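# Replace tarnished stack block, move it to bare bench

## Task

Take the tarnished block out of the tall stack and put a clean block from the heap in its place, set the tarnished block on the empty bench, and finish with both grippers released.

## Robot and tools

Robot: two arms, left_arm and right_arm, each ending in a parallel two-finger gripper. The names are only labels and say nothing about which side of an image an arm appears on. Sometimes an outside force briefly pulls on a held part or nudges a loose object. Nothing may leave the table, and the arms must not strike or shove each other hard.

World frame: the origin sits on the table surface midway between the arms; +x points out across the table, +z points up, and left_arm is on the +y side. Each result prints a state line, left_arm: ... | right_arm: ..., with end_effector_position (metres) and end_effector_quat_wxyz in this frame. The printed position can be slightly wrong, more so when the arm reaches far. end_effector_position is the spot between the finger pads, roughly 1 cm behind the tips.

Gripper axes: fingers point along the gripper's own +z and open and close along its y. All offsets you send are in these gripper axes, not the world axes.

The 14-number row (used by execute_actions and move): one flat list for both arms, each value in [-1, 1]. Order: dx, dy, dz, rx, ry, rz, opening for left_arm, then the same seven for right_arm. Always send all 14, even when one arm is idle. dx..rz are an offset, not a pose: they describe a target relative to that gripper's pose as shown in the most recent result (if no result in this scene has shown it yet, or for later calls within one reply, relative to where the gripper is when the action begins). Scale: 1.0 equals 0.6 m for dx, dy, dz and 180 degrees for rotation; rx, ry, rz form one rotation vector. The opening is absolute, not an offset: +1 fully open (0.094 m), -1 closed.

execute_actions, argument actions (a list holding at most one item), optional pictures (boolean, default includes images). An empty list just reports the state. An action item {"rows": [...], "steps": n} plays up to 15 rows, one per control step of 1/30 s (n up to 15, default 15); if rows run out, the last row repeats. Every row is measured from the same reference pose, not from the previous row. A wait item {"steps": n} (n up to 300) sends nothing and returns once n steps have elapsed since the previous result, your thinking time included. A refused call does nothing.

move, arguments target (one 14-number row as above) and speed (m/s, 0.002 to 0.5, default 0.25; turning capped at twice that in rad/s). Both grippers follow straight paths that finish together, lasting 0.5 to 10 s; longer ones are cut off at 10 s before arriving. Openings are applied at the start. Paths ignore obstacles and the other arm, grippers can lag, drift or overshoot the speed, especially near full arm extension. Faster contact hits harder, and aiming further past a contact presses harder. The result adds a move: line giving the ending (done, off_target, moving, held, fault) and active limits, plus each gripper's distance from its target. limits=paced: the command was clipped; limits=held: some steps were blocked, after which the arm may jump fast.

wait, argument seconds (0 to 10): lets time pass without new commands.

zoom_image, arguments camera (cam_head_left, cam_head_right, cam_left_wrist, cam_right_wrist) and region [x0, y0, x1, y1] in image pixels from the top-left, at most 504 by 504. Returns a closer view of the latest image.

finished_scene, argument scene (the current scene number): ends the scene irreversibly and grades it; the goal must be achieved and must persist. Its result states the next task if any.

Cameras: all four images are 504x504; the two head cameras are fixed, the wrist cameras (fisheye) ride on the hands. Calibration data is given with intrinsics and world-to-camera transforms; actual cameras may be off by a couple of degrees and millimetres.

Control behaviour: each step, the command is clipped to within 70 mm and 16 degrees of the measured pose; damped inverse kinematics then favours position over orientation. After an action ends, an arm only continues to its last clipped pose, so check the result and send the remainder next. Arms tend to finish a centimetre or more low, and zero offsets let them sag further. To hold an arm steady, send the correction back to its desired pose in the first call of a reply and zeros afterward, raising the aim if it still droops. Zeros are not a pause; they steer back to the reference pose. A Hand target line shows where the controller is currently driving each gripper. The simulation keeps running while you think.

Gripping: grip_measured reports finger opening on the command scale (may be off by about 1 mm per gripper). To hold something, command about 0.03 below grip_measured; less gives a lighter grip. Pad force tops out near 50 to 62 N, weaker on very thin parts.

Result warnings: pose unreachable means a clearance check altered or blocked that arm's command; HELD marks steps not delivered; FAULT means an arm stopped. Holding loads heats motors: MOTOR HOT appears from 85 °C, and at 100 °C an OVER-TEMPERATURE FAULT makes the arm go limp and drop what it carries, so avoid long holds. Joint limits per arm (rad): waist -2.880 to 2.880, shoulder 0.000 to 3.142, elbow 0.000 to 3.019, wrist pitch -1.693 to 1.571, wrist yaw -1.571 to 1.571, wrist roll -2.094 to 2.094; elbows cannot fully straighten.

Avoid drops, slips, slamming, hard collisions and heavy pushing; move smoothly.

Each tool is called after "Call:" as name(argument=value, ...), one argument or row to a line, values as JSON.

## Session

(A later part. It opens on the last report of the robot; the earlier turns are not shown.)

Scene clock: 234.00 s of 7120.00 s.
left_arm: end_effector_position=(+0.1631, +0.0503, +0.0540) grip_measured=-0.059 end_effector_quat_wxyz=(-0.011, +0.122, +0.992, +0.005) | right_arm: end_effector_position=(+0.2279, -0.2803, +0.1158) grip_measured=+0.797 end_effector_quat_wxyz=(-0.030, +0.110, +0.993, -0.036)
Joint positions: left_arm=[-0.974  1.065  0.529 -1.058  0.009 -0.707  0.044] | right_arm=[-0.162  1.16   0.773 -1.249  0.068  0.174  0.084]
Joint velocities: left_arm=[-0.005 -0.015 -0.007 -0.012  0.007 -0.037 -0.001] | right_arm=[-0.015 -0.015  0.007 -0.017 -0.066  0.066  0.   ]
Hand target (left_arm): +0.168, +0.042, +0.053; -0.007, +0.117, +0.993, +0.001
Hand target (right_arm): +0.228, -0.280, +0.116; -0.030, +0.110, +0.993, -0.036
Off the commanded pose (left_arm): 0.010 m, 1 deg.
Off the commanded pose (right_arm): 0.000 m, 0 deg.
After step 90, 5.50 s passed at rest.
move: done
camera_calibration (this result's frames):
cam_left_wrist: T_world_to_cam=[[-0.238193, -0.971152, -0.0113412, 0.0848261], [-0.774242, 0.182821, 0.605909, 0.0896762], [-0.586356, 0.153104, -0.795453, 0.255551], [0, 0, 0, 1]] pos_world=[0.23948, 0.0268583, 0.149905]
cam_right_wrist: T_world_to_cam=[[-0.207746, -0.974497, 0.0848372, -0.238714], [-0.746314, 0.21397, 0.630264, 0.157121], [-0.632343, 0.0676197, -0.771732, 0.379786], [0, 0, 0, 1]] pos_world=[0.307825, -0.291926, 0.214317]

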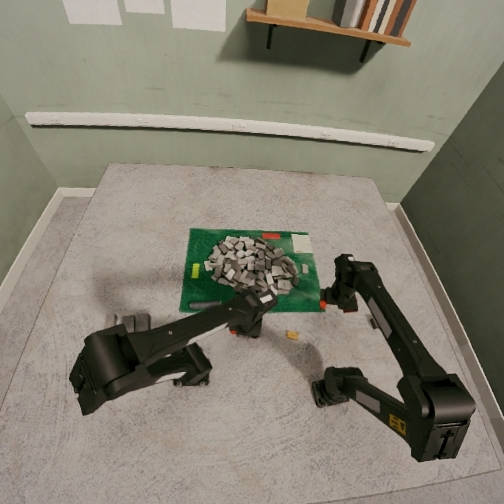

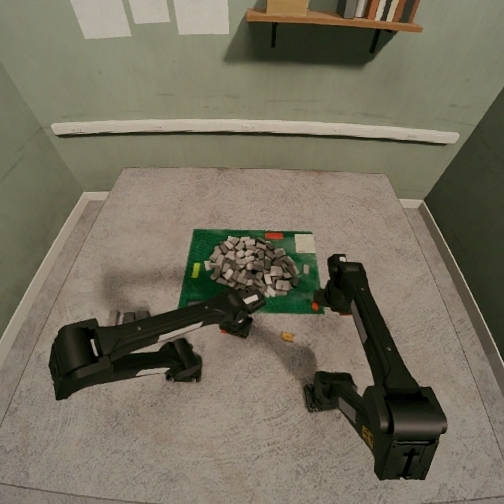

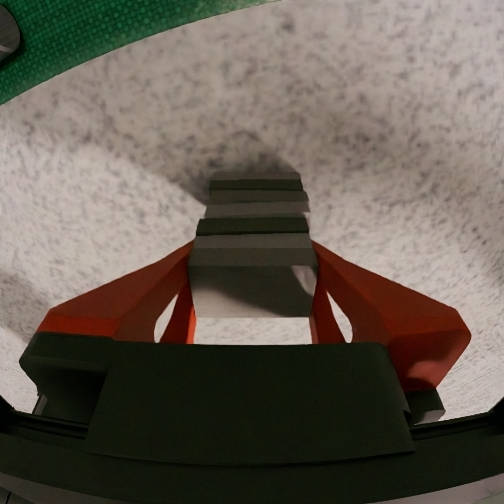

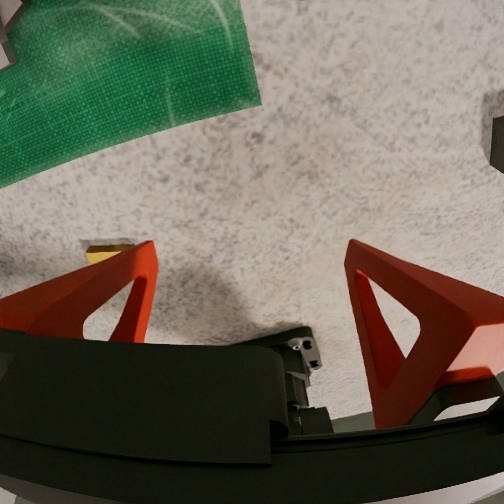

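Call:
move(
  target=[-0.014,-0.013,-0.01,0.0095,-0.0105,0,-0.12,0,0,0,0,0,0,0.8],
  speed=0.02,
)

Call:
zoom_image(
  camera="cam_left_wrist",
  region=[150,150,350,350],
)

Scene clock: 241.20 s of 7120.00 s.
left_arm: end_effector_position=(+0.1637, +0.0494, +0.0544) grip_measured=-0.059 end_effector_quat_wxyz=(-0.009, +0.122, +0.992, +0.003) | right_arm: end_effector_position=(+0.2279, -0.2803, +0.1158) grip_measured=+0.797 end_effector_quat_wxyz=(-0.030, +0.110, +0.993, -0.036)
Joint positions: left_arm=[-0.974  1.062  0.529 -1.055  0.009 -0.708  0.044] | right_arm=[-0.162  1.16   0.773 -1.249  0.068  0.174  0.084]
Joint velocities: left_arm=[-0.005 -0.005 -0.002  0.002 -0.022  0.066 -0.   ] | right_arm=[ 0.005 -0.005 -0.002  0.002 -0.051 -0.022  0.   ]
Hand target (left_arm): +0.170, +0.041, +0.060; +0.004, +0.122, +0.992, -0.011
Hand target (right_arm): +0.228, -0.280, +0.116; -0.030, +0.110, +0.993, -0.036
Off the commanded pose (left_arm): 0.012 m, 2 deg.
Off the commanded pose (right_arm): 0.000 m, 0 deg.
After step 90, 2.87 s passed at rest.
move: off_target (left_arm)
camera_calibration (this result's frames):
cam_left_wrist: T_world_to_cam=[[-0.237419, -0.971379, -0.00736872, 0.0837726], [-0.776525, 0.185225, 0.602246, 0.0905315], [-0.583645, 0.148707, -0.798276, 0.256342], [0, 0, 0, 1]] pos_world=[0.239802, 0.0264866, 0.150727]
cam_right_wrist: T_world_to_cam=[[-0.207746, -0.974497, 0.0848372, -0.238714], [-0.746314, 0.21397, 0.630264, 0.157121], [-0.632343, 0.0676197, -0.771732, 0.379786], [0, 0, 0, 1]] pos_world=[0.307825, -0.291926, 0.214317]

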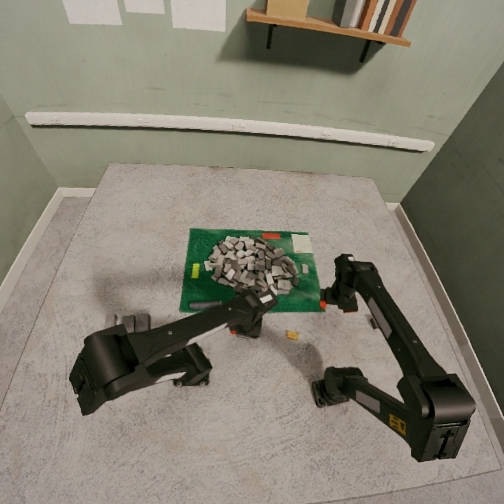

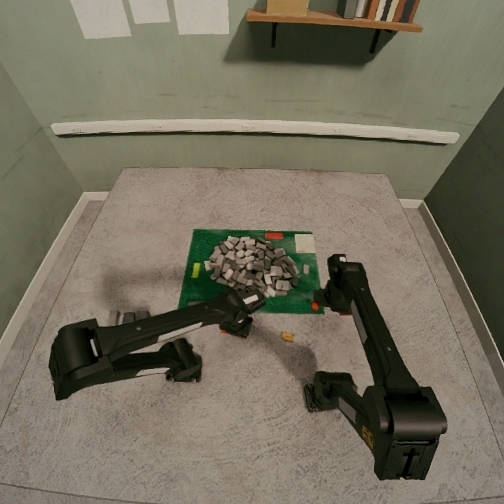

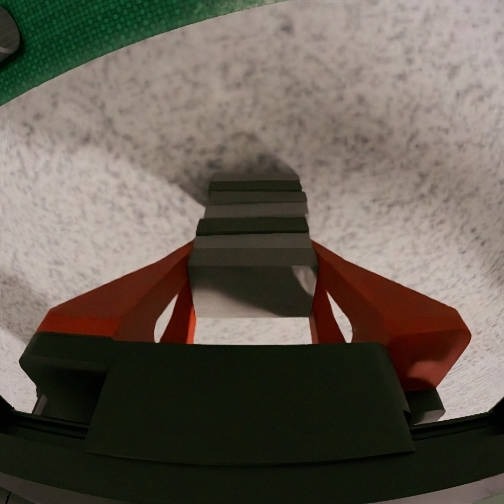

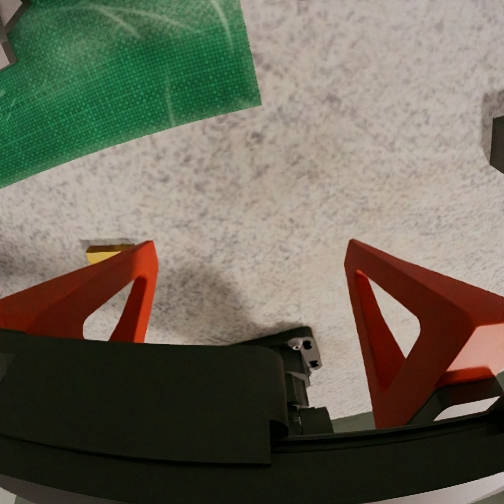

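Region (150, 150, 350, 350) of cam_left_wrist's 504x504 image, scaled by 2.520, with more detail than that image has.

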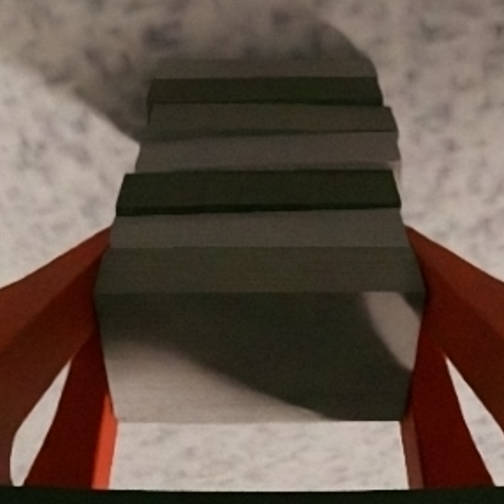

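Call:
move(
  target=[-0.018,-0.017,-0.011,0.013,-0.0145,0,-0.12,0,0,0,0,0,0,0.8],
  speed=0.02,
)

Call:
zoom_image(
  camera="cam_left_wrist",
  region=[150,150,350,350],
)

Scene clock: 248.60 s of 7120.00 s.
left_arm: end_effector_position=(+0.1662, +0.0460, +0.0547) grip_measured=-0.059 end_effector_quat_wxyz=(-0.003, +0.122, +0.993, -0.004) | right_arm: end_effector_position=(+0.2279, -0.2803, +0.1158) grip_measured=+0.797 end_effector_quat_wxyz=(-0.030, +0.110, +0.993, -0.036)
Joint positions: left_arm=[-0.974  1.061  0.529 -1.038  0.009 -0.708  0.044] | right_arm=[-0.162  1.16   0.773 -1.249  0.068  0.174  0.084]
Joint velocities: left_arm=[-0.005 -0.015 -0.022 -0.012  0.051  0.007  0.001] | right_arm=[ 0.005 -0.005 -0.002 -0.002 -0.081  0.007  0.001]
Hand target (left_arm): +0.172, +0.037, +0.061; +0.011, +0.122, +0.992, -0.020
Hand target (right_arm): +0.228, -0.280, +0.116; -0.030, +0.110, +0.993, -0.036
Off the commanded pose (left_arm): 0.012 m, 2 deg.
Off the commanded pose (right_arm): 0.000 m, 0 deg.
After step 90, 2.67 s passed at rest.
move: off_target (left_arm)
camera_calibration (this result's frames):
cam_left_wrist: T_world_to_cam=[[-0.237404, -0.9714, 0.00460411, 0.0803441], [-0.782859, 0.194128, 0.591139, 0.0941694], [-0.575127, 0.136735, -0.806556, 0.258096], [0, 0, 0, 1]] pos_world=[0.241233, 0.0244748, 0.152132]
cam_right_wrist: T_world_to_cam=[[-0.207746, -0.974497, 0.0848372, -0.238714], [-0.746314, 0.21397, 0.630264, 0.157121], [-0.632343, 0.0676197, -0.771732, 0.379786], [0, 0, 0, 1]] pos_world=[0.307825, -0.291926, 0.214317]

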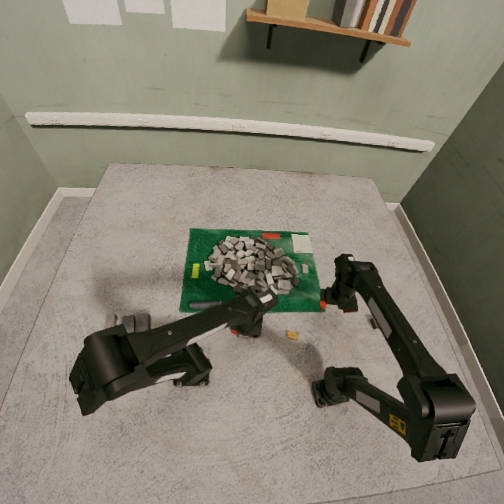

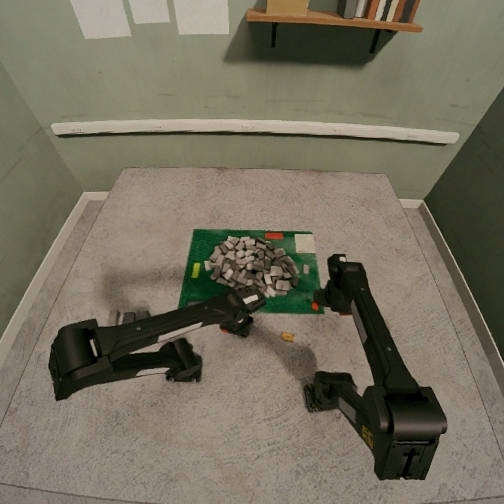

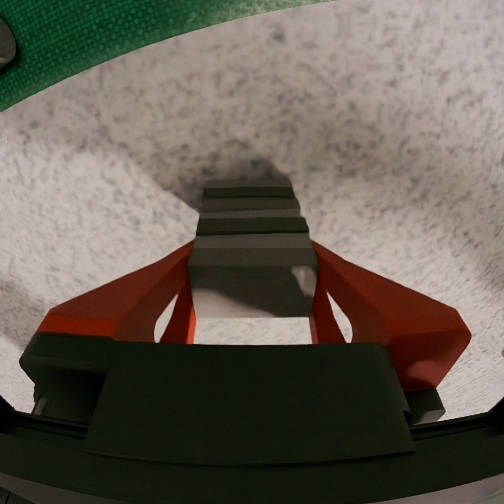

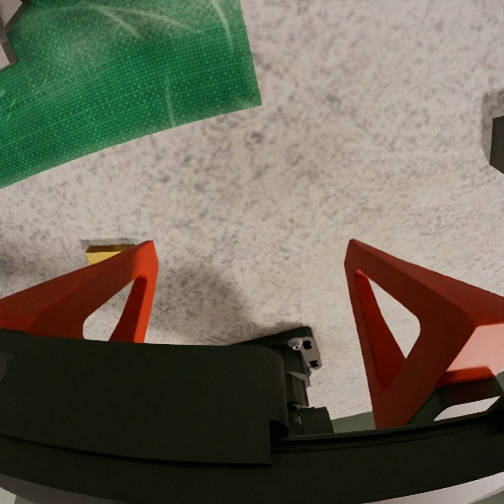

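Region (150, 150, 350, 350) of cam_left_wrist's 504x504 image, scaled by 2.520, with more detail than that image has.

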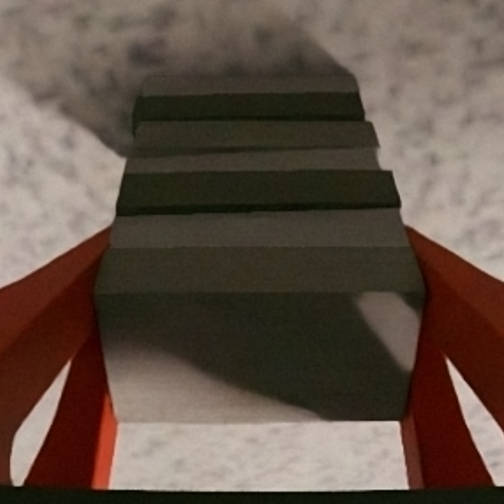

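Call:
execute_actions(
  actions=[
    {"rows":[[0,0,0,0,0,0,-0.12,0,0,0,0,0,0,0.8]],"steps":10},
  ],
  pictures=false,
)

Call:
execute_actions(
  actions=[
    {"rows":[[0,0,0,0,0,0,0.9,0,0,0,0,0,0,0.8]],"steps":15},
  ],
  pictures=false,
)

Call:
move(
  target=[-0.01,-0.01,-0.14,0,0,0,0.9,0,0,0,0,0,0,0.8],
  speed=0.1,
)

Call:
move(
  target=[-0.13,0.25,-0.05,0,0,0,0.9,0,0,0,0,0,0,0.8],
)

Scene clock: 256.67 s of 7120.00 s.
left_arm: end_effector_position=(+0.1662, +0.0460, +0.0547) grip_measured=-0.059 end_effector_quat_wxyz=(-0.003, +0.122, +0.993, -0.004) | right_arm: end_effector_position=(+0.2279, -0.2803, +0.1158) grip_measured=+0.797 end_effector_quat_wxyz=(-0.030, +0.110, +0.993, -0.036)
Joint positions: left_arm=[-0.974  1.061  0.529 -1.038  0.009 -0.708  0.044] | right_arm=[-0.162  1.16   0.773 -1.249  0.068  0.174  0.084]
Joint velocities: left_arm=[ 0.005 -0.005 -0.017 -0.027 -0.037  0.007 -0.   ] | right_arm=[-0.005  0.005  0.002 -0.007 -0.037  0.037 -0.   ]
Hand target (left_arm): +0.166, +0.046, +0.055; -0.003, +0.122, +0.993, -0.004
Hand target (right_arm): +0.228, -0.280, +0.116; -0.030, +0.110, +0.993, -0.036
Off the commanded pose (left_arm): 0.000 m, 0 deg.
Off the commanded pose (right_arm): 0.000 m, 0 deg.
Steps of this call (steps 1 to 90: nothing new was sent; then 4.73 s passed at rest; steps 91 to 100: all 10 steps of this action). Readings (end_effector_position):
91: left_arm (+0.1662, +0.0460, +0.0547) | right_arm (+0.2279, -0.2803, +0.1158)
92: left_arm (+0.1662, +0.0460, +0.0547) | right_arm (+0.2279, -0.2803, +0.1158)
94: left_arm (+0.1662, +0.0460, +0.0547) | right_arm (+0.2279, -0.2803, +0.1158)
98: left_arm (+0.1662, +0.0460, +0.0547) | right_arm (+0.2279, -0.2803, +0.1158)
100: the state above

Scene clock: 257.17 s of 7120.00 s.
left_arm: end_effector_position=(+0.1662, +0.0460, +0.0547) grip_measured=+0.898 end_effector_quat_wxyz=(-0.003, +0.122, +0.993, -0.004) | right_arm: end_effector_position=(+0.2279, -0.2803, +0.1158) grip_measured=+0.797 end_effector_quat_wxyz=(-0.030, +0.110, +0.993, -0.036)
Joint positions: left_arm=[-0.974  1.061  0.529 -1.038  0.009 -0.708  0.089] | right_arm=[-0.162  1.16   0.773 -1.249  0.068  0.174  0.084]
Joint velocities: left_arm=[-0.015  0.005 -0.002  0.002  0.022  0.037  0.   ] | right_arm=[-0.015 -0.005 -0.022 -0.007  0.051 -0.022 -0.   ]
Hand target (left_arm): +0.166, +0.046, +0.055; -0.003, +0.122, +0.993, -0.004
Hand target (right_arm): +0.228, -0.280, +0.116; -0.030, +0.110, +0.993, -0.036
Off the commanded pose (left_arm): 0.000 m, 0 deg.
Off the commanded pose (right_arm): 0.000 m, 0 deg.
Steps of this call (steps 1 to 15: all 15 steps of this action). Readings (end_effector_position):
1: left_arm (+0.1662, +0.0460, +0.0547) | right_arm (+0.2279, -0.2803, +0.1158)
2: left_arm (+0.1662, +0.0460, +0.0547) | right_arm (+0.2279, -0.2803, +0.1158)
4: left_arm (+0.1662, +0.0460, +0.0547) | right_arm (+0.2279, -0.2803, +0.1158)
8: left_arm (+0.1662, +0.0460, +0.0547) | right_arm (+0.2279, -0.2803, +0.1158)
15: the state above

Scene clock: 258.60 s of 7120.00 s.
left_arm: end_effector_position=(+0.1614, +0.0527, +0.1190) grip_measured=+0.898 end_effector_quat_wxyz=(-0.020, +0.122, +0.992, +0.014) | right_arm: end_effector_position=(+0.2279, -0.2803, +0.1158) grip_measured=+0.797 end_effector_quat_wxyz=(-0.030, +0.110, +0.993, -0.036)
Joint positions: left_arm=[-0.974  0.976  0.663 -1.305  0.009 -0.708  0.089] | right_arm=[-0.162  1.16   0.773 -1.249  0.068  0.174  0.084]
Joint velocities: left_arm=[-0.005 -0.005 -0.007 -0.007 -0.022 -0.037 -0.001] | right_arm=[-0.005 -0.005 -0.007  0.007 -0.066 -0.022 -0.001]
Hand target (left_arm): +0.171, +0.041, +0.138; -0.003, +0.122, +0.993, -0.004
Hand target (right_arm): +0.228, -0.280, +0.116; -0.030, +0.110, +0.993, -0.036
Off the commanded pose (left_arm): 0.026 m, 3 deg.
Off the commanded pose (right_arm): 0.000 m, 0 deg.
move: off_target (left_arm)
camera_calibration (this result's frames):
cam_left_wrist: T_world_to_cam=[[-0.237726, -0.970948, -0.027316, 0.0892918], [-0.765709, 0.170024, 0.620308, 0.0461123], [-0.597642, 0.168379, -0.783883, 0.30555], [0, 0, 0, 1]] pos_world=[0.239145, 0.0274093, 0.213351]
cam_right_wrist: T_world_to_cam=[[-0.207746, -0.974497, 0.0848372, -0.238714], [-0.746314, 0.21397, 0.630264, 0.157121], [-0.632343, 0.0676197, -0.771732, 0.379786], [0, 0, 0, 1]] pos_world=[0.307825, -0.291926, 0.214317]

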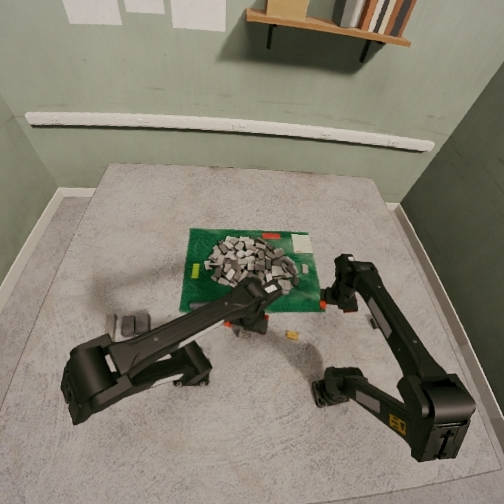

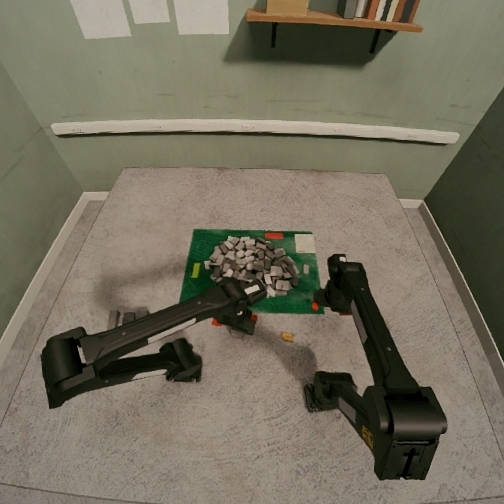

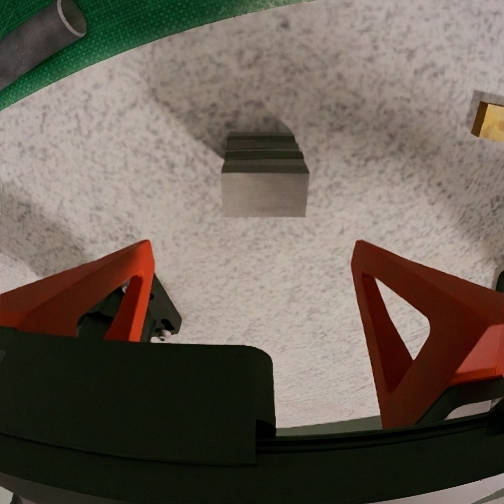

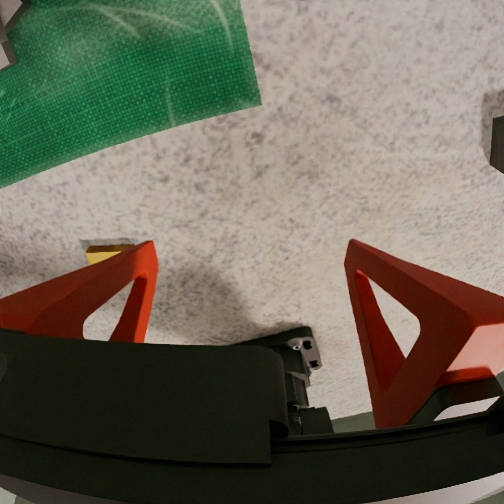

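Scene clock: 259.97 s of 7120.00 s.
left_arm: end_effector_position=(+0.2552, +0.1820, +0.1310) grip_measured=+0.898 end_effector_quat_wxyz=(-0.042, +0.119, +0.992, +0.014) | right_arm: end_effector_position=(+0.2279, -0.2803, +0.1158) grip_measured=+0.797 end_effector_quat_wxyz=(-0.030, +0.110, +0.993, -0.036)
Joint positions: left_arm=[-0.255  1.015  0.717 -1.359 -0.018  0.005  0.089] | right_arm=[-0.162  1.16   0.773 -1.249  0.068  0.174  0.084]
Joint velocities: left_arm=[-0.015 -0.005  0.007  0.012  0.022  0.022 -0.   ] | right_arm=[ 0.005 -0.015 -0.007  0.007  0.066 -0.066 -0.   ]
Hand target (left_arm): +0.270, +0.179, +0.147; -0.024, +0.122, +0.992, +0.010
Hand target (right_arm): +0.228, -0.280, +0.116; -0.030, +0.110, +0.993, -0.036
Off the commanded pose (left_arm): 0.027 m, 3 deg.
Off the commanded pose (right_arm): 0.000 m, 0 deg.
move: off_target (left_arm)
camera_calibration (this result's frames):
cam_left_wrist: T_world_to_cam=[[-0.233597, -0.972093, -0.0216087, 0.235904], [-0.738759, 0.162989, 0.653965, 0.0785277], [-0.632193, 0.168728, -0.756216, 0.354412], [0, 0, 0, 1]] pos_world=[0.337176, 0.156723, 0.221755]
cam_right_wrist: T_world_to_cam=[[-0.207746, -0.974497, 0.0848372, -0.238714], [-0.746314, 0.21397, 0.630264, 0.157121], [-0.632343, 0.0676197, -0.771732, 0.379786], [0, 0, 0, 1]] pos_world=[0.307825, -0.291926, 0.214317]

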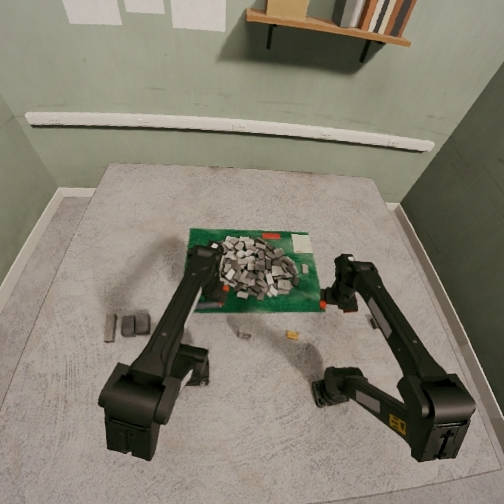

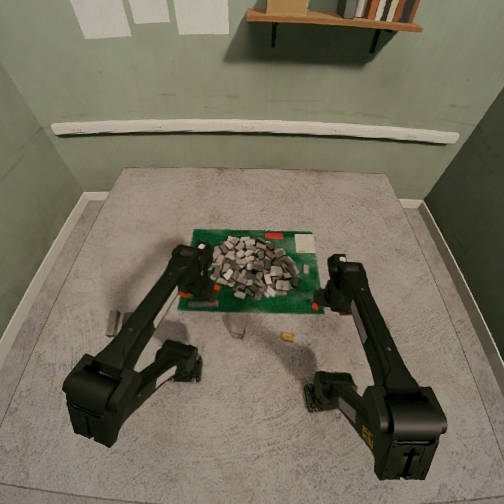

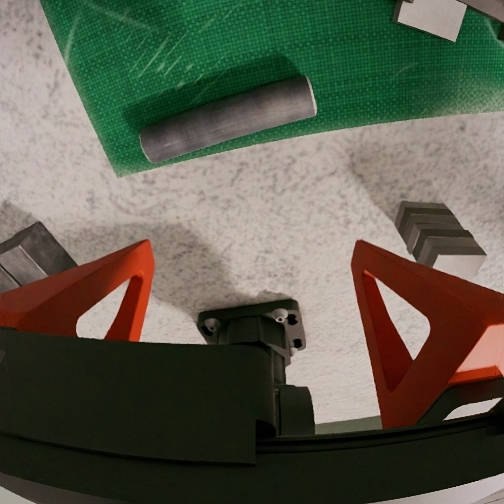

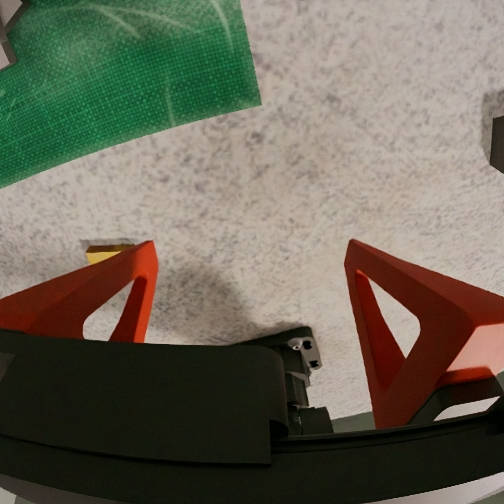

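Call:
finished_scene(
  scene=1,
)

The scene is finished: the task was done.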